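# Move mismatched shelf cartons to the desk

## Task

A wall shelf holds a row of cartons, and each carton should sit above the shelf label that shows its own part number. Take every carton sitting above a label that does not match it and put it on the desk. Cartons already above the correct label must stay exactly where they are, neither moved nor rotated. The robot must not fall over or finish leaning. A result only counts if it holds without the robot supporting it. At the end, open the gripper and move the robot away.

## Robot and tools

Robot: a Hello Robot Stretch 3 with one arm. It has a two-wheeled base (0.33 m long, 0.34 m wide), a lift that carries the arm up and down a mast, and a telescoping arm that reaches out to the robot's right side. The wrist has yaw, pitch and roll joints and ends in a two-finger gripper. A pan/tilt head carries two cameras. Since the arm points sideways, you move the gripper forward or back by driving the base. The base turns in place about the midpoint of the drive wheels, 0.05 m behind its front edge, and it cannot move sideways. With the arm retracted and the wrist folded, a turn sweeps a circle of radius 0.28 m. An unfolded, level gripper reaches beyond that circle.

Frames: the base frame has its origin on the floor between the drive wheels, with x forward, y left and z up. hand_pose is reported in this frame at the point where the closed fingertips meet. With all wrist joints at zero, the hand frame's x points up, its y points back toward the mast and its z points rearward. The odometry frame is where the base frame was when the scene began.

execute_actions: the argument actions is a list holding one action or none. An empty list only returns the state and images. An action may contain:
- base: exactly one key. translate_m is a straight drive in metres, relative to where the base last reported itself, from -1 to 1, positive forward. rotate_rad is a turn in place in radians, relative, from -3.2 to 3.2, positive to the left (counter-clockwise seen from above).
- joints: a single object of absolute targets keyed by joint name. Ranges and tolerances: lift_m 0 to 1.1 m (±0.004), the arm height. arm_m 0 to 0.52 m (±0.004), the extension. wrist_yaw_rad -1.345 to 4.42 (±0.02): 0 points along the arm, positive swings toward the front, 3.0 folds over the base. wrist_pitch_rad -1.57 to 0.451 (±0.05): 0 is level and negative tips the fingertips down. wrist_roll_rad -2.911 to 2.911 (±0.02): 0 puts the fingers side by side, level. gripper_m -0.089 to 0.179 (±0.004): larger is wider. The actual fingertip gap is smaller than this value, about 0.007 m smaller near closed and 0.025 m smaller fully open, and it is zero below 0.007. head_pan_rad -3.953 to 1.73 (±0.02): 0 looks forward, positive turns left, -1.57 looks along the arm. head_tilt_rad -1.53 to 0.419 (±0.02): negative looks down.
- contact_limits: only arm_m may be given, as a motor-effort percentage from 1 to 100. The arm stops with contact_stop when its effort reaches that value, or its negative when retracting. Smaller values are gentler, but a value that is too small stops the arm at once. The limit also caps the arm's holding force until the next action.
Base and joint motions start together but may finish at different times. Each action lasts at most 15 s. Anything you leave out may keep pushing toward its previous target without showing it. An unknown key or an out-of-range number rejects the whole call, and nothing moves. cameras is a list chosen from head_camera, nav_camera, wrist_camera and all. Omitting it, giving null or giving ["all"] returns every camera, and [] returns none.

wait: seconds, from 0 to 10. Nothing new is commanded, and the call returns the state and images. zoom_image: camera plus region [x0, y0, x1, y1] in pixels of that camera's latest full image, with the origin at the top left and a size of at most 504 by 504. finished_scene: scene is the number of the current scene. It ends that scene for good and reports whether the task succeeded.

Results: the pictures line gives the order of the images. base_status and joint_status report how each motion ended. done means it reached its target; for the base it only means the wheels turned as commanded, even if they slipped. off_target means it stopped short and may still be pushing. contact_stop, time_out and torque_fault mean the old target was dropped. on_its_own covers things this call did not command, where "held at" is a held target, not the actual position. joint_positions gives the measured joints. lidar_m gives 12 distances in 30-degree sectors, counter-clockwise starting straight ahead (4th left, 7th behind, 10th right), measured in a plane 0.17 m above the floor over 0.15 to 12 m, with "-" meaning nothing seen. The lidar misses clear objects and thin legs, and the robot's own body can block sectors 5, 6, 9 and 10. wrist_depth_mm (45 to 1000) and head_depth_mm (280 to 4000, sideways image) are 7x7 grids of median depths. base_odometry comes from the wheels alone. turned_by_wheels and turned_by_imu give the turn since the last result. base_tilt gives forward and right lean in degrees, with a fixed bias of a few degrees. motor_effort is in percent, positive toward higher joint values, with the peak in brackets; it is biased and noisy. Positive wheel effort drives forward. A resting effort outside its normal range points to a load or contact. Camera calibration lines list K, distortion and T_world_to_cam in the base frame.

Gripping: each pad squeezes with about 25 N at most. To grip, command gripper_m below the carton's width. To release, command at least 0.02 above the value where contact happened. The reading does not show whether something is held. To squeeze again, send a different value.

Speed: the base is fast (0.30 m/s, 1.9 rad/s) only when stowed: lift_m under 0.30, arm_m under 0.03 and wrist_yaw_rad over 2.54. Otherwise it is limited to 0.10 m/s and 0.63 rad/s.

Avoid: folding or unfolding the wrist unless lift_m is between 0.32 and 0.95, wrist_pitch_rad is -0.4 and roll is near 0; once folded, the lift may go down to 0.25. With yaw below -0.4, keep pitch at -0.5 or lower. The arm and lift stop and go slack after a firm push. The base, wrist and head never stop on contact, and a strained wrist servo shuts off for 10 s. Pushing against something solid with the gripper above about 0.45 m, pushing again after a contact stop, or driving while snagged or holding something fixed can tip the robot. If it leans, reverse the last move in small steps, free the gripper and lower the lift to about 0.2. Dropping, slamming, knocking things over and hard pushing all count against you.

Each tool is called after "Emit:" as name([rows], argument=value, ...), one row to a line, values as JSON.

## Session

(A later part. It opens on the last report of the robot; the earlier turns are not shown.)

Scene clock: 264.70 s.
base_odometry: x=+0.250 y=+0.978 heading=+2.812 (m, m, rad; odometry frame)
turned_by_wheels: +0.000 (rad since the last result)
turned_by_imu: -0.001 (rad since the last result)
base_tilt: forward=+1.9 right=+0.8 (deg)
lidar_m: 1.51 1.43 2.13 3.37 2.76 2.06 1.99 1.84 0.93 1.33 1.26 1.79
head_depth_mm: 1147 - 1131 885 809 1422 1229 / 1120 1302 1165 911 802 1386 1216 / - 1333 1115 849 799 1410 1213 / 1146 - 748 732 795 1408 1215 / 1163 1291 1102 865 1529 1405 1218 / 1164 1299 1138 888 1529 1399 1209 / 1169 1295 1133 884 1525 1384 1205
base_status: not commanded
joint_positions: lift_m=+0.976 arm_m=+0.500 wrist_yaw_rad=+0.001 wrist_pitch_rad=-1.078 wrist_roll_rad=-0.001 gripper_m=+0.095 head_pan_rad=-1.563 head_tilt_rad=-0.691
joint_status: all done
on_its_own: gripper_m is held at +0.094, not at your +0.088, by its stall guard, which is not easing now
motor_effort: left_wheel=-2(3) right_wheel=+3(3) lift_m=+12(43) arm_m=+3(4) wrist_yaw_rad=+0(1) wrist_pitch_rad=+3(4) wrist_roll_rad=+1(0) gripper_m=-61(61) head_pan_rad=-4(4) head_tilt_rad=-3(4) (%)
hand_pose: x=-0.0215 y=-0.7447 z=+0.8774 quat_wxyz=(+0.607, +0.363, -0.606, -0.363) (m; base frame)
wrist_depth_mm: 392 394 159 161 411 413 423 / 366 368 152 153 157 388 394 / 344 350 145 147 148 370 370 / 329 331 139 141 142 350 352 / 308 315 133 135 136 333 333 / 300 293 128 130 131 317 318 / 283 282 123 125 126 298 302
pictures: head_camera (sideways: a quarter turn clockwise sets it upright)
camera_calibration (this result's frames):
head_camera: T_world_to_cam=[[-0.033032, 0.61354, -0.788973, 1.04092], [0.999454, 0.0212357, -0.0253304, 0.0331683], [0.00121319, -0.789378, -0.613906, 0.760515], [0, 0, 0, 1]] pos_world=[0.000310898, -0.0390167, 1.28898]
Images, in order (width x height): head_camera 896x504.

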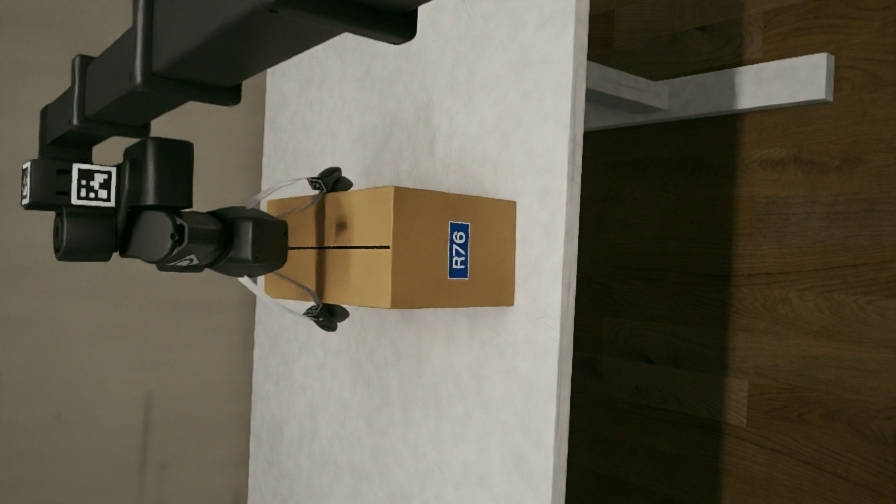

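Emit:
execute_actions([
  {"joints":{"lift_m":0.957}},
], cameras=["head_camera"])

Scene clock: 267.90 s.
base_odometry: x=+0.250 y=+0.978 heading=+2.812 (m, m, rad; odometry frame)
turned_by_wheels: +0.000 (rad since the last result)
turned_by_imu: -0.001 (rad since the last result)
base_tilt: forward=+2.1 right=+0.7 (deg)
lidar_m: 1.51 1.44 2.13 3.39 2.76 2.06 1.98 1.84 0.93 1.33 1.25 1.79
head_depth_mm: 1146 - - 882 811 1428 1230 / 1121 1316 1161 908 803 1389 1222 / 1119 1334 1122 852 801 1413 1219 / 1145 1272 761 733 795 1410 1221 / 1159 1302 1145 865 1535 1404 1218 / 1167 1296 1146 891 1522 1402 1216 / 1173 1303 1131 882 1510 1381 1204
base_status: not commanded
joint_positions: lift_m=+0.963 arm_m=+0.500 wrist_yaw_rad=+0.001 wrist_pitch_rad=-1.069 wrist_roll_rad=-0.001 gripper_m=+0.095 head_pan_rad=-1.563 head_tilt_rad=-0.691
joint_status: lift_m contact_stop (moved -0.013 of -0.019)
on_its_own: gripper_m is held at +0.094, not at your +0.088, by its stall guard, which is not easing now; lift_m is slack since a contact_stop, until your next command for it (your +0.957 is given up)
motor_effort: left_wheel=-1(4) right_wheel=+1(3) lift_m=+29(28) arm_m=+3(3) wrist_yaw_rad=-1(1) wrist_pitch_rad=-2(4) wrist_roll_rad=+1(1) gripper_m=-63(62) head_pan_rad=-5(4) head_tilt_rad=-4(4) (%)
hand_pose: x=-0.0215 y=-0.7469 z=+0.8650 quat_wxyz=(+0.609, +0.361, -0.608, -0.360) (m; base frame)
wrist_depth_mm: 378 388 392 399 408 414 420 / 357 361 158 160 164 379 391 / 342 346 149 151 155 361 365 / 322 324 140 142 145 338 344 / 301 305 133 134 136 321 324 / 292 127 127 128 129 308 310 / 275 274 120 122 123 290 295
pictures: head_camera (sideways: a quarter turn clockwise sets it upright)
camera_calibration (this result's frames):
head_camera: T_world_to_cam=[[-0.0330325, 0.613698, -0.788849, 1.04076], [0.999454, 0.0212396, -0.0253277, 0.0331647], [0.0012113, -0.789255, -0.614064, 0.760722], [0, 0, 0, 1]] pos_world=[0.000310832, -0.0390141, 1.28898]
Images, in order (width x height): head_camera 896x504.

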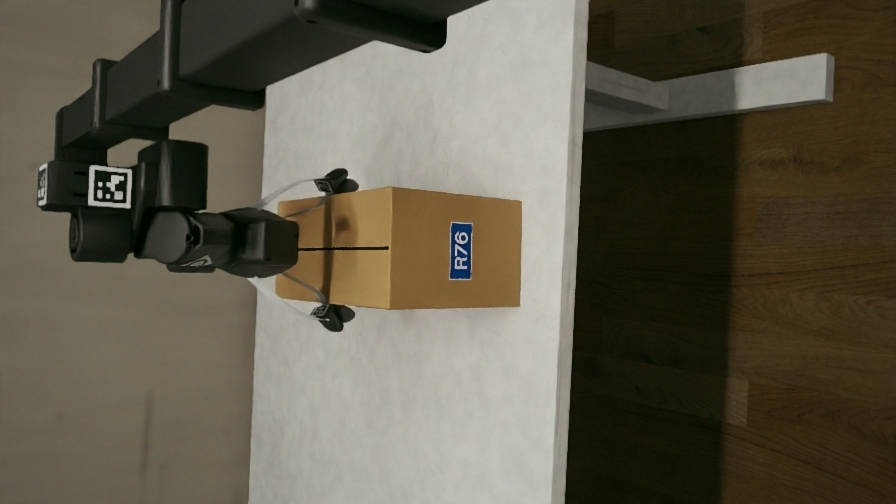

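Emit:
execute_actions([
  {"joints":{"gripper_m":0.155,"lift_m":0.968}},
], cameras=["head_camera"])

Emit:
execute_actions([
  {"joints":{"lift_m":1.06}},
], cameras=["head_camera"])

Scene clock: 272.47 s.
base_odometry: x=+0.250 y=+0.978 heading=+2.812 (m, m, rad; odometry frame)
turned_by_wheels: +0.000 (rad since the last result)
turned_by_imu: -0.001 (rad since the last result)
base_tilt: forward=+2.0 right=+0.9 (deg)
lidar_m: 1.51 1.43 2.12 3.37 2.75 2.06 1.98 1.84 0.93 1.34 1.26 1.79
head_depth_mm: 1147 - - 883 809 1412 1235 / 1118 1313 1163 908 804 1382 1218 / 1120 1328 1135 843 802 1403 1223 / 1144 1268 759 728 794 1405 1213 / 1167 1293 1105 863 1538 1406 1219 / 1166 1301 1133 885 1528 1399 1206 / 1160 1303 1126 880 1517 1395 1205
base_status: not commanded
joint_positions: lift_m=+0.967 arm_m=+0.500 wrist_yaw_rad=+0.001 wrist_pitch_rad=-1.074 wrist_roll_rad=-0.001 gripper_m=+0.144 head_pan_rad=-1.563 head_tilt_rad=-0.691
joint_status: gripper_m off_target (ended at +0.144, target +0.155); the others done
motor_effort: left_wheel=+0(1) right_wheel=+1(2) lift_m=+43(44) arm_m=+3(3) wrist_yaw_rad=-1(1) wrist_pitch_rad=+2(2) wrist_roll_rad=+1(0) gripper_m=+99(100) head_pan_rad=-3(4) head_tilt_rad=-4(5) (%)
hand_pose: x=-0.0215 y=-0.7456 z=+0.8693 quat_wxyz=(+0.608, +0.362, -0.607, -0.362) (m; base frame)
wrist_depth_mm: 381 380 389 392 399 408 411 / 359 365 158 159 163 381 388 / 336 345 149 150 154 359 363 / 319 324 140 142 145 336 345 / 305 220 133 135 137 326 325 / 288 128 127 128 130 - 308 / 276 275 121 122 124 289 297
pictures: head_camera (sideways: a quarter turn clockwise sets it upright)
camera_calibration (this result's frames):
head_camera: T_world_to_cam=[[-0.0330327, 0.613698, -0.788849, 1.04076], [0.999454, 0.02124, -0.0253277, 0.0331647], [0.00121159, -0.789255, -0.614065, 0.760722], [0, 0, 0, 1]] pos_world=[0.000310846, -0.0390141, 1.28898]
Images, in order (width x height): head_camera 896x504.

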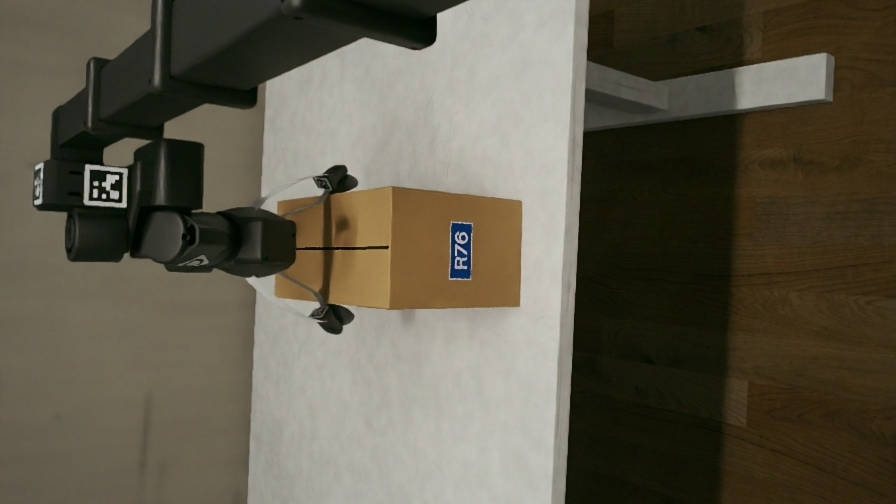

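Scene clock: 274.13 s.
base_odometry: x=+0.250 y=+0.978 heading=+2.812 (m, m, rad; odometry frame)
turned_by_wheels: +0.000 (rad since the last result)
turned_by_imu: +0.000 (rad since the last result)
base_tilt: forward=+2.0 right=+0.9 (deg)
lidar_m: 1.52 1.43 2.13 3.38 2.77 2.06 1.99 1.84 0.94 1.34 1.25 1.79
head_depth_mm: 1181 1284 1178 912 807 1422 1228 / 1170 1276 1166 906 804 1388 1221 / 1185 1295 1114 850 800 1410 1225 / 1142 1332 788 730 794 1400 1214 / 1155 1303 1097 862 1530 1400 1211 / 1164 1300 1136 887 1537 1394 1209 / 1170 1305 1129 883 1528 1382 1200
base_status: not commanded
joint_positions: lift_m=+1.059 arm_m=+0.500 wrist_yaw_rad=+0.001 wrist_pitch_rad=-1.074 wrist_roll_rad=-0.001 gripper_m=+0.155 head_pan_rad=-1.563 head_tilt_rad=-0.691
joint_status: all done
on_its_own: gripper_m moved +0.011 to your old target +0.155
motor_effort: left_wheel=+0(0) right_wheel=+1(1) lift_m=+45(47) arm_m=+3(3) wrist_yaw_rad=+0(1) wrist_pitch_rad=+2(2) wrist_roll_rad=+1(1) gripper_m=+1(100) head_pan_rad=-4(4) head_tilt_rad=-4(4) (%)
hand_pose: x=-0.0215 y=-0.7456 z=+0.9612 quat_wxyz=(+0.608, +0.362, -0.607, -0.362) (m; base frame)
wrist_depth_mm: 493 501 506 510 524 530 532 / 464 465 472 476 487 491 493 / 434 436 440 254 457 468 480 / 409 419 411 239 422 442 444 / 394 403 229 227 409 420 416 / 374 378 217 217 385 - 402 / 354 358 206 206 369 376 384
pictures: head_camera (sideways: a quarter turn clockwise sets it upright)
camera_calibration (this result's frames):
head_camera: T_world_to_cam=[[-0.0330328, 0.613698, -0.788849, 1.04076], [0.999454, 0.0212401, -0.0253277, 0.0331647], [0.00121168, -0.789255, -0.614064, 0.760722], [0, 0, 0, 1]] pos_world=[0.000310851, -0.0390141, 1.28898]
Images, in order (width x height): head_camera 896x504.

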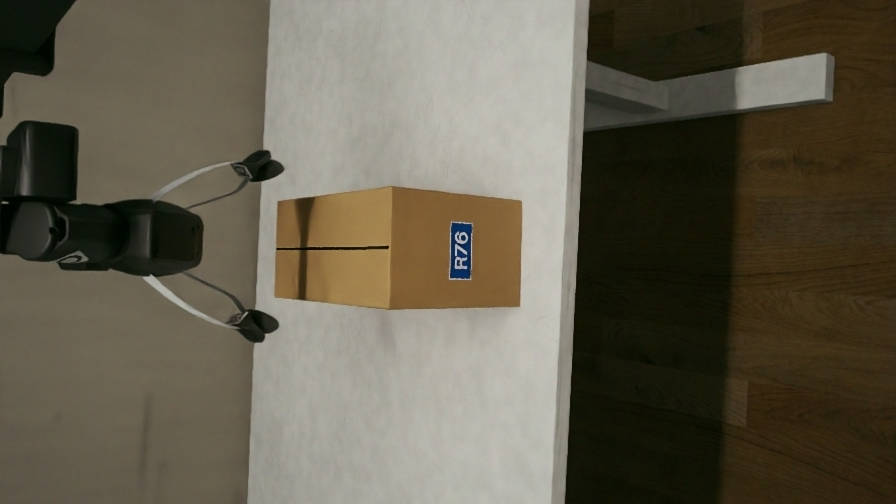

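Emit:
execute_actions([
  {"base":{"translate_m":0.33},"joints":{"arm_m":0.0}},
], cameras=[])

Emit:
execute_actions([
  {"base":{"rotate_rad":1.53}},
], cameras=[])

Emit:
execute_actions([
  {"base":{"translate_m":1.0}},
], cameras=[])

Emit:
execute_actions([
  {"base":{"translate_m":1.0}},
], cameras=[])

Emit:
execute_actions([
  {"base":{"translate_m":0.55},"joints":{"head_pan_rad":0,"head_tilt_rad":-0.6}},
], cameras=["head_camera"])

Scene clock: 288.83 s.
base_odometry: x=-0.062 y=+1.084 heading=+2.812 (m, m, rad; odometry frame)
turned_by_wheels: +0.000 (rad since the last result)
turned_by_imu: -0.001 (rad since the last result)
base_tilt: forward=+2.0 right=+0.8 (deg)
lidar_m: 1.41 1.12 1.92 3.38 3.17 2.40 2.31 1.85 1.09 1.34 1.06 1.46
head_depth_mm: 1122 - - - - 1364 1230 / 1138 - - - - - 1202 / 1142 - - - - - 1178 / 1149 - - - - - 1191 / 1168 1307 1144 890 796 1376 1221 / 1177 1314 1137 887 1545 1347 1216 / 1179 1310 1133 879 1554 1390 1206
base_status: done
joint_positions: lift_m=+1.059 arm_m=+0.000 wrist_yaw_rad=+0.001 wrist_pitch_rad=-1.075 wrist_roll_rad=-0.001 gripper_m=+0.155 head_pan_rad=-1.563 head_tilt_rad=-0.691
joint_status: all done
motor_effort: left_wheel=-2(5) right_wheel=+2(9) lift_m=+45(45) arm_m=-4(4) wrist_yaw_rad=-1(1) wrist_pitch_rad=+2(2) wrist_roll_rad=+1(1) gripper_m=+1(1) head_pan_rad=-4(4) head_tilt_rad=-4(4) (%)
hand_pose: x=-0.0215 y=-0.2461 z=+0.9611 quat_wxyz=(+0.608, +0.363, -0.607, -0.362) (m; base frame)
wrist_depth_mm: 499 495 507 512 520 488 526 / - - - - 503 507 515 / - - - - - - - / - - - - - - - / - - - - - - - / - - - - - - - / 990 - - - - - -
pictures: none
No camera images: the call's "cameras" was empty. Leave "cameras" out to get every camera's image.

Scene clock: 292.23 s.
base_odometry: x=-0.062 y=+1.084 heading=-1.941 (m, m, rad; odometry frame)
turned_by_wheels: +1.530 (rad since the last result)
turned_by_imu: +1.549 (rad since the last result)
base_tilt: forward=+2.0 right=+0.9 (deg)
lidar_m: 3.36 3.31 2.42 2.31 1.93 1.09 1.35 1.06 1.48 1.42 1.12 1.46
head_depth_mm: 1198 - - - - 1353 1224 / 1208 - - - - - 1204 / 1202 - - - - - 1178 / 1221 - - - - - 1195 / 1233 1370 1553 1777 1689 1377 1217 / 1229 1365 1545 1779 1646 1349 1209 / 1227 1357 1493 1556 1557 1383 1207
base_status: done
joint_positions: lift_m=+1.059 arm_m=+0.000 wrist_yaw_rad=+0.001 wrist_pitch_rad=-1.075 wrist_roll_rad=-0.001 gripper_m=+0.155 head_pan_rad=-1.563 head_tilt_rad=-0.691
joint_status: not commanded
motor_effort: left_wheel=-3(10) right_wheel=+4(9) lift_m=+45(45) arm_m=-4(4) wrist_yaw_rad=+0(1) wrist_pitch_rad=+2(2) wrist_roll_rad=+1(1) gripper_m=+1(1) head_pan_rad=-4(5) head_tilt_rad=-3(3) (%)
hand_pose: x=-0.0215 y=-0.2461 z=+0.9611 quat_wxyz=(+0.608, +0.363, -0.607, -0.362) (m; base frame)
wrist_depth_mm: - - - - - - - / - - - - - - - / - - - - - - - / - - - - - - - / - - - - - - - / - - - - - - - / - - - - - - -
pictures: none
No camera images: the call's "cameras" was empty. Leave "cameras" out to get every camera's image.

Scene clock: 303.17 s.
base_odometry: x=-0.424 y=+0.152 heading=-1.941 (m, m, rad; odometry frame)
turned_by_wheels: +0.000 (rad since the last result)
turned_by_imu: +0.002 (rad since the last result)
base_tilt: forward=+1.9 right=+0.8 (deg)
lidar_m: 2.40 2.49 2.43 2.34 2.42 1.99 2.34 1.98 1.17 1.03 1.21 1.99
head_depth_mm: 1187 - - - - 1357 1229 / 1208 - - - - - 1198 / 1201 - - - - - 1173 / 1204 - - - - - 1191 / 1217 1367 1371 1430 1579 1373 1215 / 1221 1360 1352 1437 1567 1341 1218 / 1229 1370 1351 1464 1557 1389 1204
base_status: done
joint_positions: lift_m=+1.059 arm_m=+0.000 wrist_yaw_rad=+0.001 wrist_pitch_rad=-1.075 wrist_roll_rad=-0.001 gripper_m=+0.155 head_pan_rad=-1.563 head_tilt_rad=-0.691
joint_status: not commanded
motor_effort: left_wheel=-4(5) right_wheel=+3(8) lift_m=+45(45) arm_m=-4(3) wrist_yaw_rad=+0(1) wrist_pitch_rad=+2(2) wrist_roll_rad=+1(0) gripper_m=+2(1) head_pan_rad=-4(4) head_tilt_rad=-4(3) (%)
hand_pose: x=-0.0215 y=-0.2461 z=+0.9611 quat_wxyz=(+0.608, +0.363, -0.607, -0.362) (m; base frame)
wrist_depth_mm: - - - - - - - / - - - - - - - / - - - - - - - / - - - - - - - / - - - - - - - / - - - - - - - / 980 - - - - - -
pictures: none
No camera images: the call's "cameras" was empty. Leave "cameras" out to get every camera's image.

Scene clock: 314.13 s.
base_odometry: x=-0.787 y=-0.780 heading=-1.941 (m, m, rad; odometry frame)
turned_by_wheels: +0.000 (rad since the last result)
turned_by_imu: +0.002 (rad since the last result)
base_tilt: forward=+2.0 right=+0.8 (deg)
lidar_m: 1.41 1.47 2.00 2.34 2.43 3.28 2.94 1.85 1.09 1.36 1.46 1.47
head_depth_mm: 1185 - - - - 1351 1223 / 1196 - - - - - 1198 / 1199 - - - - - 1175 / 1202 - - - - - 1197 / 1226 1366 1535 1757 1703 1375 1212 / 1217 1358 1537 1763 1649 1343 1212 / 1219 1366 1528 1760 1638 1399 1203
base_status: done
joint_positions: lift_m=+1.059 arm_m=+0.000 wrist_yaw_rad=+0.001 wrist_pitch_rad=-1.075 wrist_roll_rad=-0.001 gripper_m=+0.155 head_pan_rad=-1.563 head_tilt_rad=-0.691
joint_status: not commanded
motor_effort: left_wheel=-4(6) right_wheel=+4(9) lift_m=+46(46) arm_m=-3(3) wrist_yaw_rad=-1(1) wrist_pitch_rad=+2(2) wrist_roll_rad=+1(0) gripper_m=+0(1) head_pan_rad=-5(4) head_tilt_rad=-4(4) (%)
hand_pose: x=-0.0215 y=-0.2461 z=+0.9611 quat_wxyz=(+0.608, +0.363, -0.607, -0.362) (m; base frame)
wrist_depth_mm: - - - - - - - / - - - - - - - / - - - - - - - / - - - - - - - / - - - - - - - / - - - - - - - / 966 - - - - - -
pictures: none
No camera images: the call's "cameras" was empty. Leave "cameras" out to get every camera's image.

Scene clock: 320.60 s.
base_odometry: x=-0.986 y=-1.293 heading=-1.942 (m, m, rad; odometry frame)
turned_by_wheels: +0.000 (rad since the last result)
turned_by_imu: +0.001 (rad since the last result)
base_tilt: forward=+2.0 right=+0.8 (deg)
lidar_m: 0.87 0.90 1.23 2.34 2.43 3.29 3.47 1.81 1.36 1.41 1.22 0.90
head_depth_mm: 726 800 890 1008 1144 1335 1279 / 725 800 888 995 1077 1330 1280 / 727 799 887 834 784 1319 1274 / 726 794 884 896 818 1326 1271 / 721 793 885 852 799 1315 1262 / 722 793 881 877 797 1305 1263 / 718 791 877 811 799 1311 1251
base_status: done
joint_positions: lift_m=+1.059 arm_m=+0.000 wrist_yaw_rad=+0.001 wrist_pitch_rad=-1.075 wrist_roll_rad=-0.001 gripper_m=+0.155 head_pan_rad=-0.007 head_tilt_rad=-0.606
joint_status: all done
motor_effort: left_wheel=-3(6) right_wheel=+3(8) lift_m=+45(45) arm_m=-4(3) wrist_yaw_rad=-1(1) wrist_pitch_rad=+2(2) wrist_roll_rad=+1(1) gripper_m=+1(1) head_pan_rad=+3(46) head_tilt_rad=+2(10) (%)
hand_pose: x=-0.0215 y=-0.2461 z=+0.9611 quat_wxyz=(+0.608, +0.363, -0.607, -0.362) (m; base frame)
wrist_depth_mm: - - - - - - - / - - - - - - - / - - - - - - - / - - - - - - - / - - - - - - - / 996 - - - - - - / 982 - - - - - -
pictures: head_camera (sideways: a quarter turn clockwise sets it upright)
camera_calibration (this result's frames):
head_camera: T_world_to_cam=[[-0.544371, -0.0244416, -0.838488, 1.10859], [-0.00421888, 0.999643, -0.0264002, 0.0406863], [0.838834, -0.010834, -0.54428, 0.664825], [0, 0, 0, 1]] pos_world=[0.0459814, -0.00637321, 1.29247]
Images, in order (width x height): head_camera 896x504.

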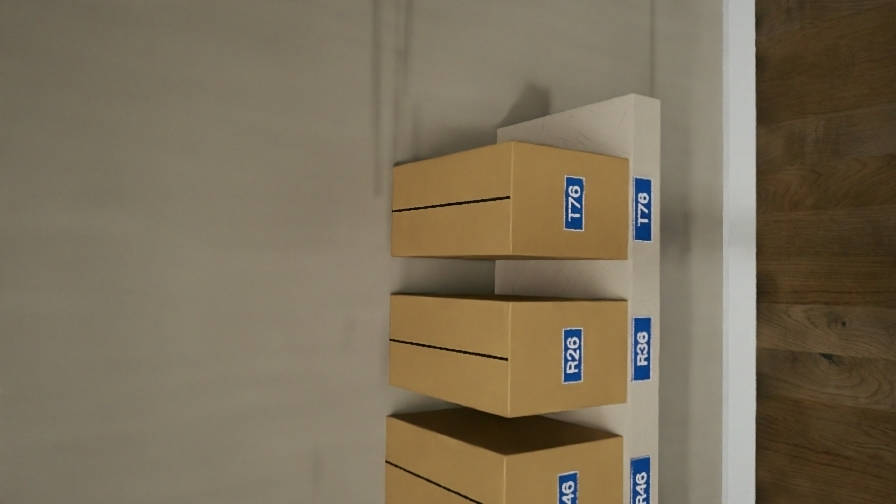

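Emit:
execute_actions([
  {"base":{"rotate_rad":1.57},"joints":{"head_pan_rad":-1.57,"head_tilt_rad":-0.75}},
], cameras=[])

Emit:
execute_actions([
  {"base":{"translate_m":0.13},"joints":{"arm_m":0.45,"lift_m":1.04,"wrist_pitch_rad":-1.2,"gripper_m":0.153}},
], cameras=["head_camera","wrist_camera"])

Scene clock: 328.90 s.
base_odometry: x=-0.986 y=-1.293 heading=-0.372 (m, m, rad; odometry frame)
turned_by_wheels: +1.570 (rad since the last result)
turned_by_imu: +1.589 (rad since the last result)
base_tilt: forward=+2.0 right=+0.8 (deg)
lidar_m: 2.34 2.43 3.28 3.45 1.86 1.36 1.41 1.23 0.90 0.87 0.90 1.23
head_depth_mm: - - - - - 1353 1209 / - - - - - - 1201 / - - - - - - 1184 / 734 - - - - - 1193 / 748 840 854 774 871 1363 1194 / 745 839 886 809 1291 1330 1188 / 748 839 842 779 1335 1345 1183
base_status: done
joint_positions: lift_m=+1.059 arm_m=+0.000 wrist_yaw_rad=+0.001 wrist_pitch_rad=-1.075 wrist_roll_rad=-0.001 gripper_m=+0.155 head_pan_rad=-1.563 head_tilt_rad=-0.740
joint_status: all done
motor_effort: left_wheel=-3(10) right_wheel=+4(9) lift_m=+45(45) arm_m=-3(4) wrist_yaw_rad=-1(1) wrist_pitch_rad=+2(2) wrist_roll_rad=+1(1) gripper_m=+2(0) head_pan_rad=-5(47) head_tilt_rad=-4(16) (%)
hand_pose: x=-0.0215 y=-0.2460 z=+0.9611 quat_wxyz=(+0.608, +0.363, -0.607, -0.362) (m; base frame)
wrist_depth_mm: 583 543 528 520 606 808 802 / - - - 599 947 - 993 / - - - - - - - / - - - - - - - / - - - - - - - / - - - - - - - / 972 - - - - - -
pictures: none
No camera images: the call's "cameras" was empty. Leave "cameras" out to get every camera's image.

Scene clock: 333.40 s.
base_odometry: x=-0.865 y=-1.340 heading=-0.372 (m, m, rad; odometry frame)
turned_by_wheels: +0.000 (rad since the last result)
turned_by_imu: -0.001 (rad since the last result)
base_tilt: forward=+2.0 right=+0.8 (deg)
lidar_m: 2.21 2.30 3.13 3.44 1.88 1.47 1.54 1.23 0.90 0.86 0.90 1.23
head_depth_mm: 774 839 908 775 1338 1379 1209 / 760 843 891 794 1333 1380 1199 / 770 849 898 792 1337 1378 1201 / 736 873 889 791 1327 1366 1189 / 745 843 856 800 1333 1357 1188 / 748 840 905 798 1326 1350 1179 / 746 841 952 939 1332 1351 1185
base_status: done
joint_positions: lift_m=+1.041 arm_m=+0.450 wrist_yaw_rad=+0.001 wrist_pitch_rad=-1.202 wrist_roll_rad=-0.001 gripper_m=+0.153 head_pan_rad=-1.563 head_tilt_rad=-0.741
joint_status: all done
motor_effort: left_wheel=-3(4) right_wheel=+3(9) lift_m=+12(43) arm_m=+3(4) wrist_yaw_rad=-1(1) wrist_pitch_rad=+0(2) wrist_roll_rad=+1(1) gripper_m=+1(58) head_pan_rad=-4(4) head_tilt_rad=-4(4) (%)
hand_pose: x=-0.0216 y=-0.6645 z=+0.9318 quat_wxyz=(+0.584, +0.400, -0.582, -0.400) (m; base frame)
wrist_depth_mm: 318 298 301 305 297 295 295 / 421 293 295 300 303 307 336 / 453 279 287 288 294 295 451 / 448 271 277 278 284 287 291 / 433 265 269 269 274 277 281 / - - 437 264 268 - 273 / - - - - - - -
pictures: head_camera (sideways: a quarter turn clockwise sets it upright), wrist_camera
camera_calibration (this result's frames):
head_camera: T_world_to_cam=[[-0.0332985, 0.651747, -0.757705, 1.00017], [0.999445, 0.0224317, -0.0246273, 0.0322513], [0.000945899, -0.758105, -0.652132, 0.810243], [0, 0, 0, 1]] pos_world=[0.000304207, -0.0383302, 1.28701]
wrist_camera: T_world_to_cam=[[-0.999021, -0.00900382, 0.0433188, -0.0710138], [-0.0172167, 0.981018, -0.193148, 0.859473], [-0.0407575, -0.193705, -0.980213, 0.948757], [0, 0, 0, 1]] pos_world=[-0.0174781, -0.660019, 1.09907]
Images, in order (width x height): head_camera 896x504, wrist_camera 644x364.

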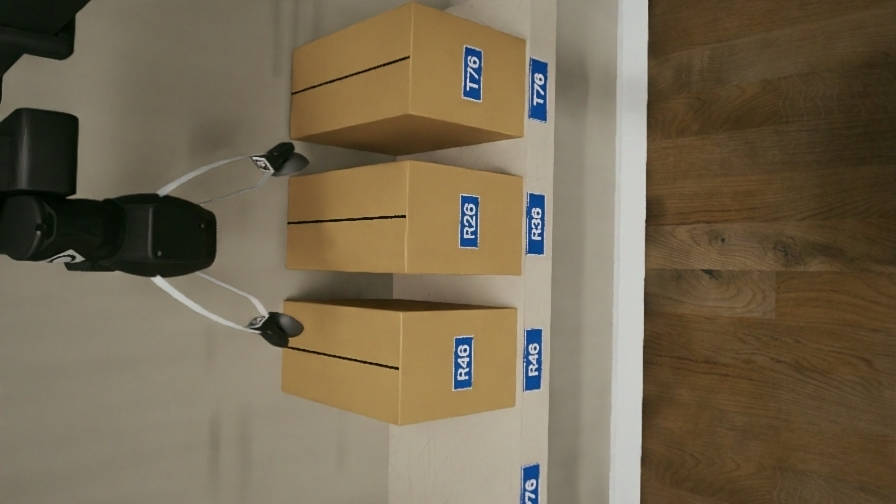

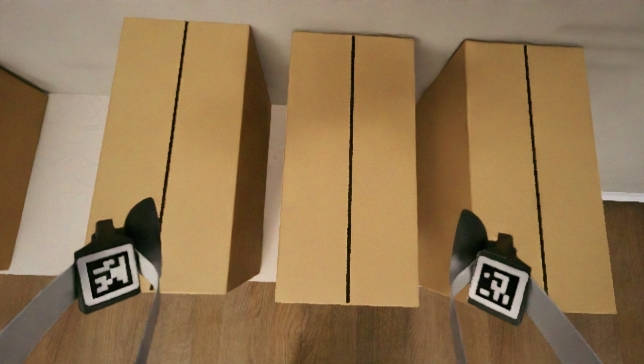

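Emit:
execute_actions([
  {"base":{"translate_m":-0.036},"joints":{"arm_m":0.52,"lift_m":0.96,"wrist_pitch_rad":-1.13}},
], cameras=["head_camera","wrist_camera"])

Scene clock: 341.80 s.
base_odometry: x=-0.898 y=-1.327 heading=-0.372 (m, m, rad; odometry frame)
turned_by_wheels: +0.000 (rad since the last result)
turned_by_imu: -0.001 (rad since the last result)
base_tilt: forward=+2.0 right=+1.0 (deg)
lidar_m: 2.24 2.33 3.15 3.47 1.87 1.44 1.50 1.23 0.89 0.87 0.90 1.23
head_depth_mm: 736 - - 913 1325 1379 1211 / - 855 867 775 1334 1374 1196 / - 858 903 860 1334 1367 1196 / 737 - 858 775 1327 1359 1196 / 747 841 904 834 1331 1360 1190 / 748 840 847 780 1327 1363 1188 / 748 840 945 889 1327 1339 1176
base_status: done
joint_positions: lift_m=+0.961 arm_m=+0.517 wrist_yaw_rad=+0.001 wrist_pitch_rad=-1.138 wrist_roll_rad=-0.001 gripper_m=+0.153 head_pan_rad=-1.563 head_tilt_rad=-0.741
joint_status: all done
joint sent to its limit — the command would take arm_m past its upper limit, so that joint was sent only as far as its limit.
motor_effort: left_wheel=-3(9) right_wheel=+2(5) lift_m=+12(14) arm_m=+3(4) wrist_yaw_rad=-1(1) wrist_pitch_rad=+4(5) wrist_roll_rad=+1(1) gripper_m=+1(0) head_pan_rad=-5(5) head_tilt_rad=-4(4) (%)
hand_pose: x=-0.0215 y=-0.7480 z=+0.8568 quat_wxyz=(+0.596, +0.381, -0.595, -0.381) (m; base frame)
wrist_depth_mm: 189 187 184 182 178 177 176 / 216 217 222 220 224 225 220 / 207 210 215 215 271 221 222 / 197 202 204 204 266 213 212 / 190 222 195 197 237 202 204 / 184 223 188 189 223 - 195 / 175 191 179 182 227 186 188
pictures: head_camera (sideways: a quarter turn clockwise sets it upright), wrist_camera
camera_calibration (this result's frames):
head_camera: T_world_to_cam=[[-0.0332988, 0.651747, -0.757705, 1.00017], [0.999445, 0.0224321, -0.0246273, 0.0322513], [0.000946168, -0.758104, -0.652133, 0.810243], [0, 0, 0, 1]] pos_world=[0.000304221, -0.0383302, 1.28701]
wrist_camera: T_world_to_cam=[[-0.999023, -0.00624886, 0.0437525, -0.0668106], [-0.0172543, 0.966541, -0.255932, 0.969848], [-0.0406893, -0.256437, -0.965704, 0.799748], [0, 0, 0, 1]] pos_world=[-0.01747, -0.732731, 1.02346]
Images, in order (width x height): head_camera 896x504, wrist_camera 644x364.

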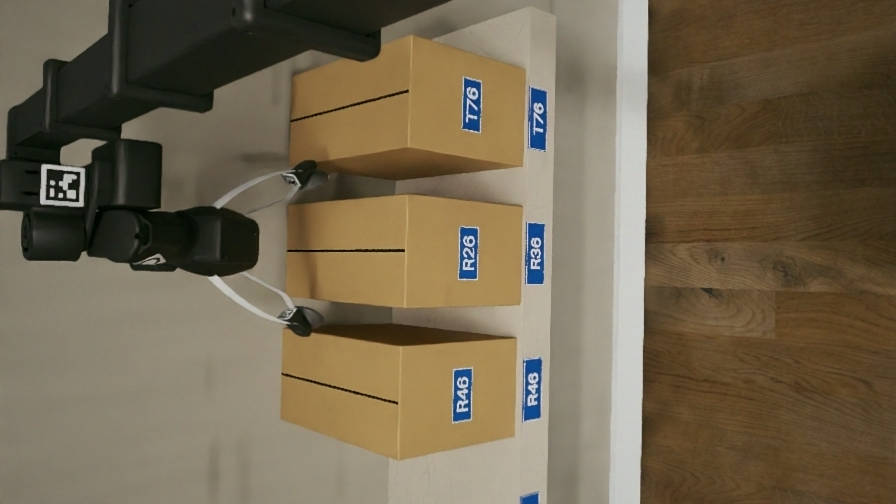

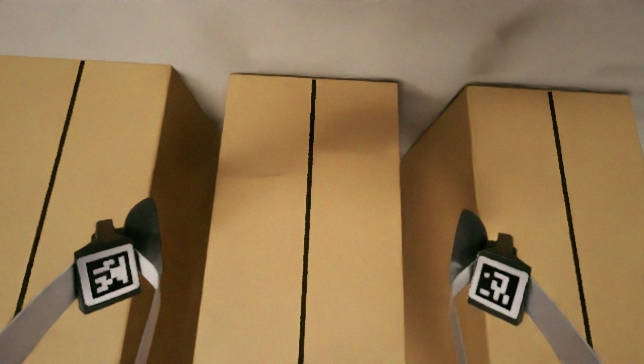

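Emit:
execute_actions([
  {"joints":{"lift_m":0.93}},
], cameras=["wrist_camera"])

Scene clock: 349.50 s.
base_odometry: x=-0.898 y=-1.327 heading=-0.372 (m, m, rad; odometry frame)
turned_by_wheels: +0.000 (rad since the last result)
turned_by_imu: -0.001 (rad since the last result)
base_tilt: forward=+1.9 right=+0.8 (deg)
lidar_m: 2.25 2.34 3.16 3.49 1.87 1.44 1.50 1.23 0.90 0.86 0.90 1.23
head_depth_mm: 748 811 - 863 1329 1379 1199 / 731 - 840 776 1329 1369 1196 / 724 872 906 861 1330 1362 1200 / 735 - 833 778 1336 1364 1199 / 751 840 894 831 1332 1356 1189 / 747 838 848 778 1325 1365 1179 / 747 841 939 891 1332 1349 1183
base_status: not commanded
joint_positions: lift_m=+0.931 arm_m=+0.517 wrist_yaw_rad=+0.001 wrist_pitch_rad=-1.138 wrist_roll_rad=-0.001 gripper_m=+0.153 head_pan_rad=-1.563 head_tilt_rad=-0.741
joint_status: all done
motor_effort: left_wheel=-3(3) right_wheel=+2(2) lift_m=+13(12) arm_m=+3(3) wrist_yaw_rad=-1(1) wrist_pitch_rad=+4(4) wrist_roll_rad=+1(1) gripper_m=+1(0) head_pan_rad=-3(5) head_tilt_rad=-5(4) (%)
hand_pose: x=-0.0215 y=-0.7480 z=+0.8268 quat_wxyz=(+0.596, +0.381, -0.595, -0.381) (m; base frame)
wrist_depth_mm: 188 186 184 182 178 178 175 / 183 188 190 191 205 197 198 / 176 183 182 181 244 190 189 / 169 185 172 173 178 182 180 / 161 224 165 166 171 172 173 / - 223 158 160 162 - 166 / 149 179 153 154 157 175 159
pictures: wrist_camera
camera_calibration (this result's frames):
wrist_camera: T_world_to_cam=[[-0.999023, -0.00624904, 0.0437526, -0.0654982], [-0.0172545, 0.966541, -0.255932, 0.962171], [-0.0406893, -0.256437, -0.965704, 0.770778], [0, 0, 0, 1]] pos_world=[-0.01747, -0.732731, 0.993459]
Images, in order (width x height): wrist_camera 644x364.

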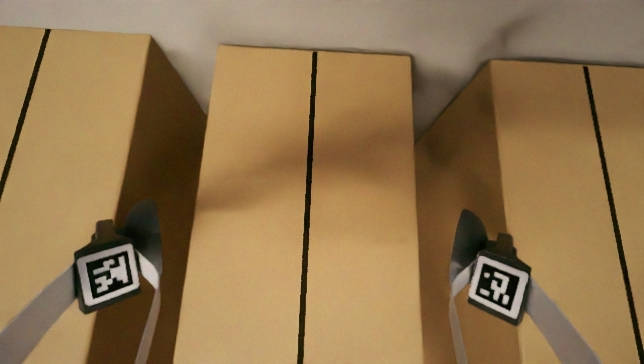

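Emit:
execute_actions([
  {"base":{"translate_m":0.005}},
], cameras=[])

Emit:
execute_actions([
  {"joints":{"lift_m":0.895}},
], cameras=["wrist_camera","head_camera"])

Scene clock: 353.27 s.
base_odometry: x=-0.894 y=-1.329 heading=-0.372 (m, m, rad; odometry frame)
turned_by_wheels: +0.000 (rad since the last result)
turned_by_imu: -0.001 (rad since the last result)
base_tilt: forward=+2.0 right=+0.9 (deg)
lidar_m: 2.24 2.33 3.16 3.47 1.87 1.44 1.50 1.23 0.90 0.86 0.90 1.23
head_depth_mm: 748 810 - 824 1332 1379 1200 / 731 - 842 773 1338 1380 1206 / 722 871 904 832 1331 1365 1197 / 735 - 826 775 1325 1359 1203 / 747 844 904 816 1331 1361 1186 / 745 839 850 780 1330 1360 1180 / 747 840 960 912 1335 1347 1181
base_status: done
joint_positions: lift_m=+0.931 arm_m=+0.517 wrist_yaw_rad=+0.001 wrist_pitch_rad=-1.138 wrist_roll_rad=-0.001 gripper_m=+0.153 head_pan_rad=-1.563 head_tilt_rad=-0.741
joint_status: not commanded
motor_effort: left_wheel=-3(4) right_wheel=+3(10) lift_m=+12(12) arm_m=+4(3) wrist_yaw_rad=-1(1) wrist_pitch_rad=+4(3) wrist_roll_rad=+1(1) gripper_m=+0(0) head_pan_rad=-3(5) head_tilt_rad=-4(4) (%)
hand_pose: x=-0.0215 y=-0.7480 z=+0.8268 quat_wxyz=(+0.596, +0.381, -0.595, -0.381) (m; base frame)
wrist_depth_mm: 188 186 184 182 179 176 175 / 183 187 191 189 195 201 198 / 175 180 181 182 187 190 189 / 168 175 173 174 178 183 180 / 161 212 165 166 170 173 172 / - 214 159 160 163 - 165 / 150 182 153 154 157 182 160
pictures: none
No camera images: the call's "cameras" was empty. Leave "cameras" out to get every camera's image.

Scene clock: 356.97 s.
base_odometry: x=-0.894 y=-1.329 heading=-0.372 (m, m, rad; odometry frame)
turned_by_wheels: +0.000 (rad since the last result)
turned_by_imu: -0.009 (rad since the last result)
base_tilt: forward=+2.1 right=+0.8 (deg)
lidar_m: 2.24 2.32 3.13 3.46 1.87 1.44 1.50 1.24 0.90 0.87 0.90 1.22
head_depth_mm: 747 821 - - 1383 1385 1202 / 736 - 834 777 1345 1370 1204 / 726 877 907 844 1342 1362 1194 / 735 825 827 778 1339 1360 1188 / 744 843 906 857 1329 1365 1187 / 747 842 849 781 1327 1349 1179 / 749 836 939 890 1325 1351 1179
base_status: not commanded
joint_positions: lift_m=+0.918 arm_m=+0.517 wrist_yaw_rad=+0.001 wrist_pitch_rad=-1.134 wrist_roll_rad=+0.006 gripper_m=+0.153 head_pan_rad=-1.563 head_tilt_rad=-0.742
joint_status: lift_m contact_stop (moved -0.013 of -0.036)
on_its_own: lift_m is slack since a contact_stop, until your next command for it (your +0.895 is given up)
motor_effort: left_wheel=+0(22) right_wheel=+0(37) lift_m=+29(31) arm_m=+2(4) wrist_yaw_rad=-1(1) wrist_pitch_rad=+1(4) wrist_roll_rad=-4(6) gripper_m=+1(7) head_pan_rad=-4(5) head_tilt_rad=-4(5) (%)
hand_pose: x=-0.0216 y=-0.7490 z=+0.8139 quat_wxyz=(+0.595, +0.379, -0.598, -0.381) (m; base frame)
wrist_depth_mm: 176 177 179 180 180 178 178 / 170 190 175 176 205 184 182 / 162 191 166 168 173 175 174 / 156 193 159 160 165 169 166 / 150 180 152 154 158 160 159 / - 198 147 148 150 - 152 / 142 171 141 142 144 170 147
pictures: head_camera (sideways: a quarter turn clockwise sets it upright), wrist_camera
camera_calibration (this result's frames):
head_camera: T_world_to_cam=[[-0.0332436, 0.653018, -0.756612, 0.998741], [0.999447, 0.0223742, -0.0246024, 0.0322189], [0.000862793, -0.757011, -0.653401, 0.811894], [0, 0, 0, 1]] pos_world=[0.000300233, -0.0383046, 1.28694]
wrist_camera: T_world_to_cam=[[-0.999166, 0.000385137, 0.0408258, -0.0576068], [-0.010236, 0.965655, -0.259624, 0.962382], [-0.0395236, -0.259826, -0.964846, 0.754889], [0, 0, 0, 1]] pos_world=[-0.0178718, -0.733168, 0.980562]
Images, in order (width x height): head_camera 896x504, wrist_camera 644x364.

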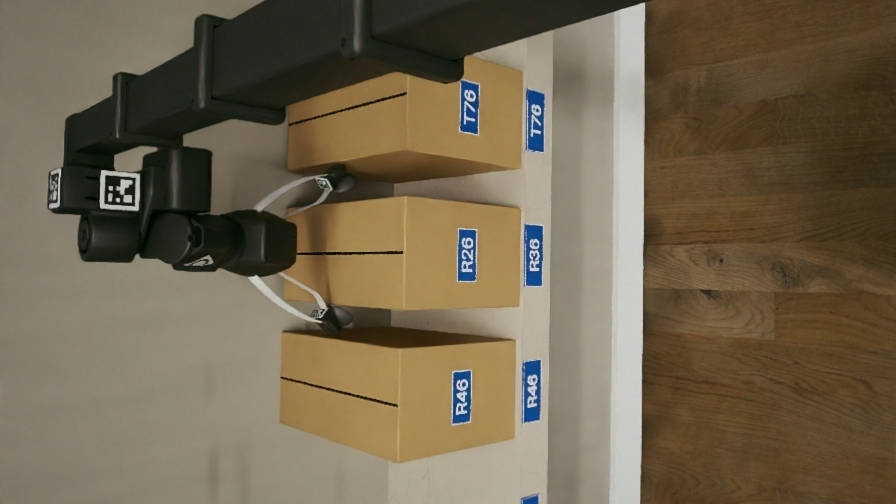

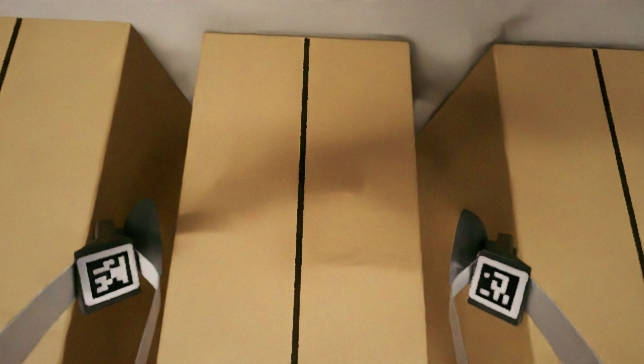

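Emit:
execute_actions([
  {"joints":{"lift_m":0.935}},
], cameras=["wrist_camera"])

Scene clock: 362.13 s.
base_odometry: x=-0.894 y=-1.329 heading=-0.372 (m, m, rad; odometry frame)
turned_by_wheels: +0.000 (rad since the last result)
turned_by_imu: -0.001 (rad since the last result)
base_tilt: forward=+1.8 right=+0.9 (deg)
lidar_m: 2.24 2.32 3.15 3.45 1.87 1.44 1.50 1.24 0.90 0.87 0.90 1.22
head_depth_mm: 752 - - 891 1339 1385 1195 / 727 855 864 781 1338 1376 1196 / 725 876 907 844 1337 1369 1197 / 735 828 855 778 1331 1359 1191 / 749 842 900 851 1332 1362 1184 / 747 837 849 778 1337 1354 1186 / 746 834 936 888 1332 1352 1179
base_status: not commanded
joint_positions: lift_m=+0.934 arm_m=+0.517 wrist_yaw_rad=+0.001 wrist_pitch_rad=-1.134 wrist_roll_rad=+0.006 gripper_m=+0.153 head_pan_rad=-1.563 head_tilt_rad=-0.742
joint_status: all done
motor_effort: left_wheel=+0(0) right_wheel=+1(0) lift_m=+45(47) arm_m=+2(2) wrist_yaw_rad=-1(1) wrist_pitch_rad=+1(1) wrist_roll_rad=-4(4) gripper_m=+0(0) head_pan_rad=-4(4) head_tilt_rad=-3(3) (%)
hand_pose: x=-0.0216 y=-0.7490 z=+0.8306 quat_wxyz=(+0.595, +0.379, -0.598, -0.381) (m; base frame)
wrist_depth_mm: 185 182 182 181 178 179 178 / 187 193 195 195 206 200 202 / 180 191 186 185 234 192 191 / 172 192 177 178 231 184 183 / 165 230 169 171 229 175 177 / - 230 162 164 208 - 169 / 152 182 156 157 161 170 162
pictures: wrist_camera
camera_calibration (this result's frames):
wrist_camera: T_world_to_cam=[[-0.999166, 0.000385312, 0.0408258, -0.0582871], [-0.0102358, 0.965655, -0.259624, 0.96671], [-0.0395237, -0.259826, -0.964846, 0.770971], [0, 0, 0, 1]] pos_world=[-0.0178718, -0.733168, 0.997229]
Images, in order (width x height): wrist_camera 644x364.

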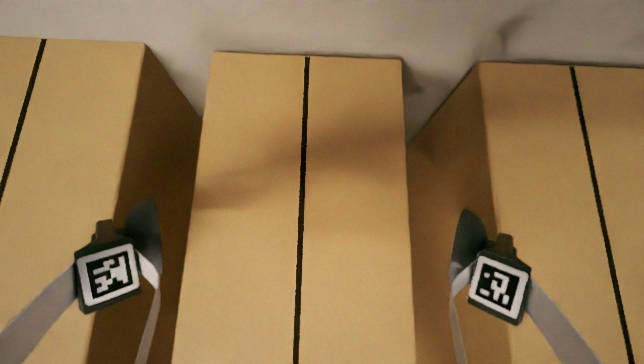

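Emit:
execute_actions([
  {"base":{"rotate_rad":0.012},"joints":{"wrist_roll_rad":-0.005,"gripper_m":0.146}},
], cameras=["wrist_camera"])

Scene clock: 366.10 s.
base_odometry: x=-0.894 y=-1.329 heading=-0.360 (m, m, rad; odometry frame)
turned_by_wheels: +0.012 (rad since the last result)
turned_by_imu: +0.011 (rad since the last result)
base_tilt: forward=+1.9 right=+0.8 (deg)
lidar_m: 2.24 2.33 3.14 3.46 1.87 1.44 1.50 1.22 0.90 0.87 0.90 1.24
head_depth_mm: 748 - - 829 1330 1384 1203 / 723 855 867 775 1331 1368 1201 / 723 872 909 835 1333 1369 1194 / 733 - 846 775 1331 1364 1193 / 744 840 909 823 1329 1360 1192 / 748 840 842 779 1334 1359 1182 / 750 839 961 913 1339 1350 1183
base_status: done
joint_positions: lift_m=+0.934 arm_m=+0.517 wrist_yaw_rad=+0.001 wrist_pitch_rad=-1.134 wrist_roll_rad=+0.002 gripper_m=+0.146 head_pan_rad=-1.563 head_tilt_rad=-0.742
joint_status: all done
motor_effort: left_wheel=-1(10) right_wheel=+2(9) lift_m=+45(45) arm_m=+2(2) wrist_yaw_rad=+0(1) wrist_pitch_rad=+1(1) wrist_roll_rad=-5(4) gripper_m=-1(100) head_pan_rad=-4(4) head_tilt_rad=-3(3) (%)
hand_pose: x=-0.0216 y=-0.7490 z=+0.8306 quat_wxyz=(+0.596, +0.380, -0.597, -0.380) (m; base frame)
wrist_depth_mm: 188 185 183 181 177 176 174 / 187 191 197 194 203 203 200 / 180 184 186 185 191 194 193 / 172 176 178 178 183 185 184 / 165 169 170 171 173 177 176 / - 196 162 164 167 - 170 / 152 181 156 157 159 189 163
pictures: wrist_camera
camera_calibration (this result's frames):
wrist_camera: T_world_to_cam=[[-0.999087, -0.00341196, 0.0425961, -0.0625998], [-0.0143657, 0.965609, -0.259601, 0.966567], [-0.0402455, -0.259976, -0.964776, 0.770785], [0, 0, 0, 1]] pos_world=[-0.0176366, -0.733155, 0.997223]
Images, in order (width x height): wrist_camera 644x364.

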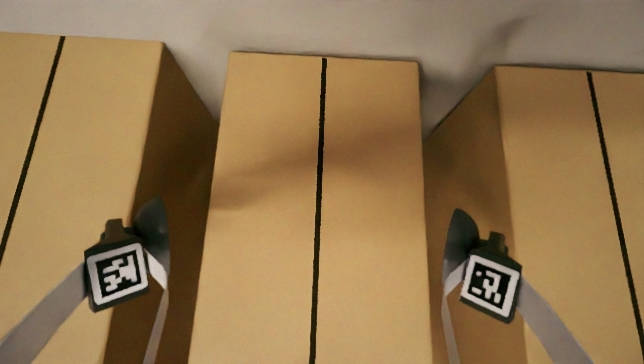

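Emit:
execute_actions([
  {"base":{"rotate_rad":-0.004},"joints":{"lift_m":0.915}},
], cameras=["wrist_camera"])

Scene clock: 373.03 s.
base_odometry: x=-0.894 y=-1.329 heading=-0.364 (m, m, rad; odometry frame)
turned_by_wheels: -0.004 (rad since the last result)
turned_by_imu: -0.005 (rad since the last result)
base_tilt: forward=+1.9 right=+0.9 (deg)
lidar_m: 2.24 2.33 3.16 3.47 1.87 1.44 1.50 1.23 0.89 0.87 0.90 1.23
head_depth_mm: 748 822 - - 1368 1384 1199 / 739 - 837 777 1330 1368 1200 / 722 878 905 869 1345 1370 1200 / 736 827 827 773 1332 1368 1188 / 747 840 907 820 1337 1365 1185 / 747 838 846 780 1330 1358 1185 / 745 841 961 908 1334 1343 1185
base_status: done
joint_positions: lift_m=+0.916 arm_m=+0.517 wrist_yaw_rad=+0.001 wrist_pitch_rad=-1.134 wrist_roll_rad=+0.002 gripper_m=+0.146 head_pan_rad=-1.563 head_tilt_rad=-0.742
joint_status: all done
motor_effort: left_wheel=-1(8) right_wheel=+1(6) lift_m=+13(43) arm_m=+2(2) wrist_yaw_rad=-1(1) wrist_pitch_rad=+2(1) wrist_roll_rad=-4(4) gripper_m=+0(1) head_pan_rad=-4(5) head_tilt_rad=-3(3) (%)
hand_pose: x=-0.0216 y=-0.7490 z=+0.8121 quat_wxyz=(+0.596, +0.380, -0.596, -0.380) (m; base frame)
wrist_depth_mm: 175 177 178 179 178 177 174 / 168 178 173 174 179 184 180 / 161 178 165 166 170 182 172 / 154 181 157 158 163 179 165 / 148 170 151 152 154 166 157 / - 202 145 146 149 - 151 / 137 173 139 141 142 184 146
pictures: wrist_camera
camera_calibration (this result's frames):
wrist_camera: T_world_to_cam=[[-0.999084, -0.00353459, 0.0426533, -0.0619499], [-0.0144991, 0.965607, -0.2596, 0.961759], [-0.0402688, -0.259981, -0.964774, 0.752929], [0, 0, 0, 1]] pos_world=[-0.017629, -0.733154, 0.978721]
Images, in order (width x height): wrist_camera 644x364.

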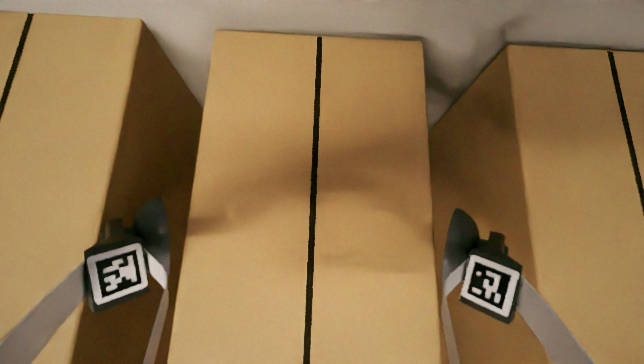

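Centered well.

Emit:
execute_actions([
  {"joints":{"lift_m":0.885}},
], cameras=["wrist_camera","head_camera"])

Scene clock: 375.37 s.
base_odometry: x=-0.894 y=-1.329 heading=-0.364 (m, m, rad; odometry frame)
turned_by_wheels: +0.000 (rad since the last result)
turned_by_imu: -0.001 (rad since the last result)
base_tilt: forward=+2.0 right=+0.9 (deg)
lidar_m: 2.25 2.33 3.14 3.45 1.87 1.44 1.51 1.23 0.90 0.87 0.90 1.23
head_depth_mm: 747 843 - - - 1359 1209 / 749 - 840 774 1333 1370 1200 / 734 - 905 865 1332 1370 1191 / 748 827 815 778 1336 1367 1193 / 746 841 906 846 1331 1350 1185 / 748 838 846 782 1330 1349 1191 / 746 841 941 893 1329 1349 1183
base_status: not commanded
joint_positions: lift_m=+0.887 arm_m=+0.517 wrist_yaw_rad=+0.000 wrist_pitch_rad=-1.123 wrist_roll_rad=+0.000 gripper_m=+0.146 head_pan_rad=-1.563 head_tilt_rad=-0.742
joint_status: lift_m contact_stop (moved -0.028 of -0.031)
on_its_own: lift_m is slack since a contact_stop, until your next command for it
motor_effort: left_wheel=-3(4) right_wheel=+5(6) lift_m=+29(30) arm_m=+3(3) wrist_yaw_rad=+0(1) wrist_pitch_rad=-5(5) wrist_roll_rad=-3(4) gripper_m=-17(18) head_pan_rad=-4(4) head_tilt_rad=-4(3) (%)
hand_pose: x=-0.0216 y=-0.7517 z=+0.7846 quat_wxyz=(+0.599, +0.377, -0.598, -0.377) (m; base frame)
wrist_depth_mm: 148 170 152 154 156 166 159 / 142 184 144 146 148 185 152 / 137 184 137 139 141 181 144 / 133 175 131 132 134 179 138 / 132 125 125 127 128 157 132 / - 120 120 121 122 - 127 / 141 158 115 117 118 173 121
pictures: head_camera (sideways: a quarter turn clockwise sets it upright), wrist_camera
camera_calibration (this result's frames):
head_camera: T_world_to_cam=[[-0.0332437, 0.653019, -0.756612, 0.998741], [0.999447, 0.0223743, -0.0246024, 0.0322189], [0.000862882, -0.757011, -0.653401, 0.811894], [0, 0, 0, 1]] pos_world=[0.000300237, -0.0383046, 1.28694]
wrist_camera: T_world_to_cam=[[-0.999042, -0.00454487, 0.0435291, -0.0622553], [-0.0161438, 0.962725, -0.27, 0.963095], [-0.0406794, -0.270444, -0.961876, 0.715549], [0, 0, 0, 1]] pos_world=[-0.0175395, -0.733963, 0.951015]
Images, in order (width x height): head_camera 896x504, wrist_camera 644x364.

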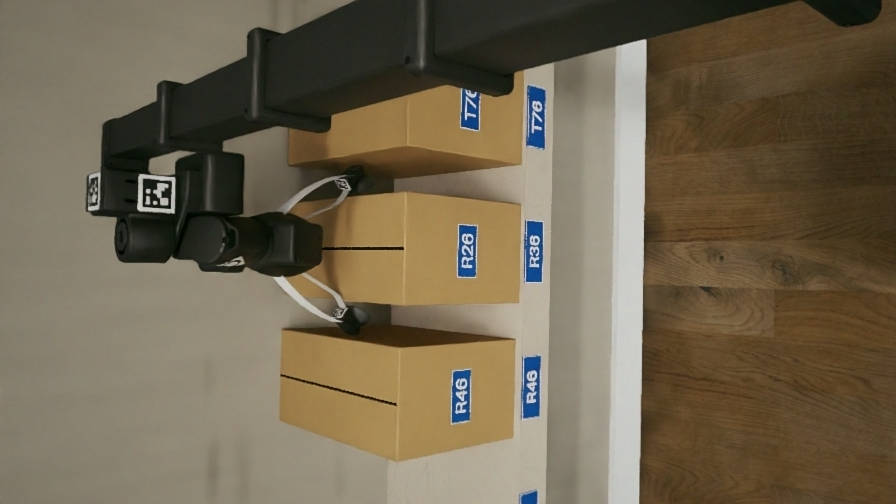

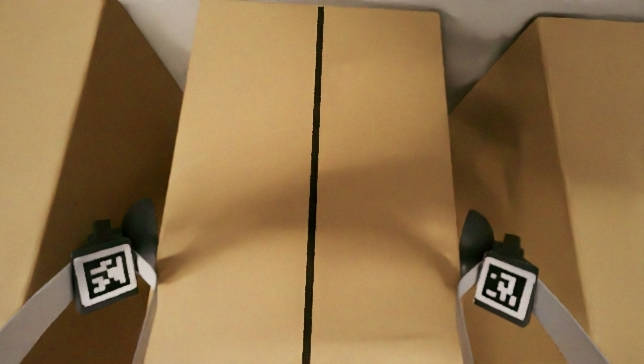

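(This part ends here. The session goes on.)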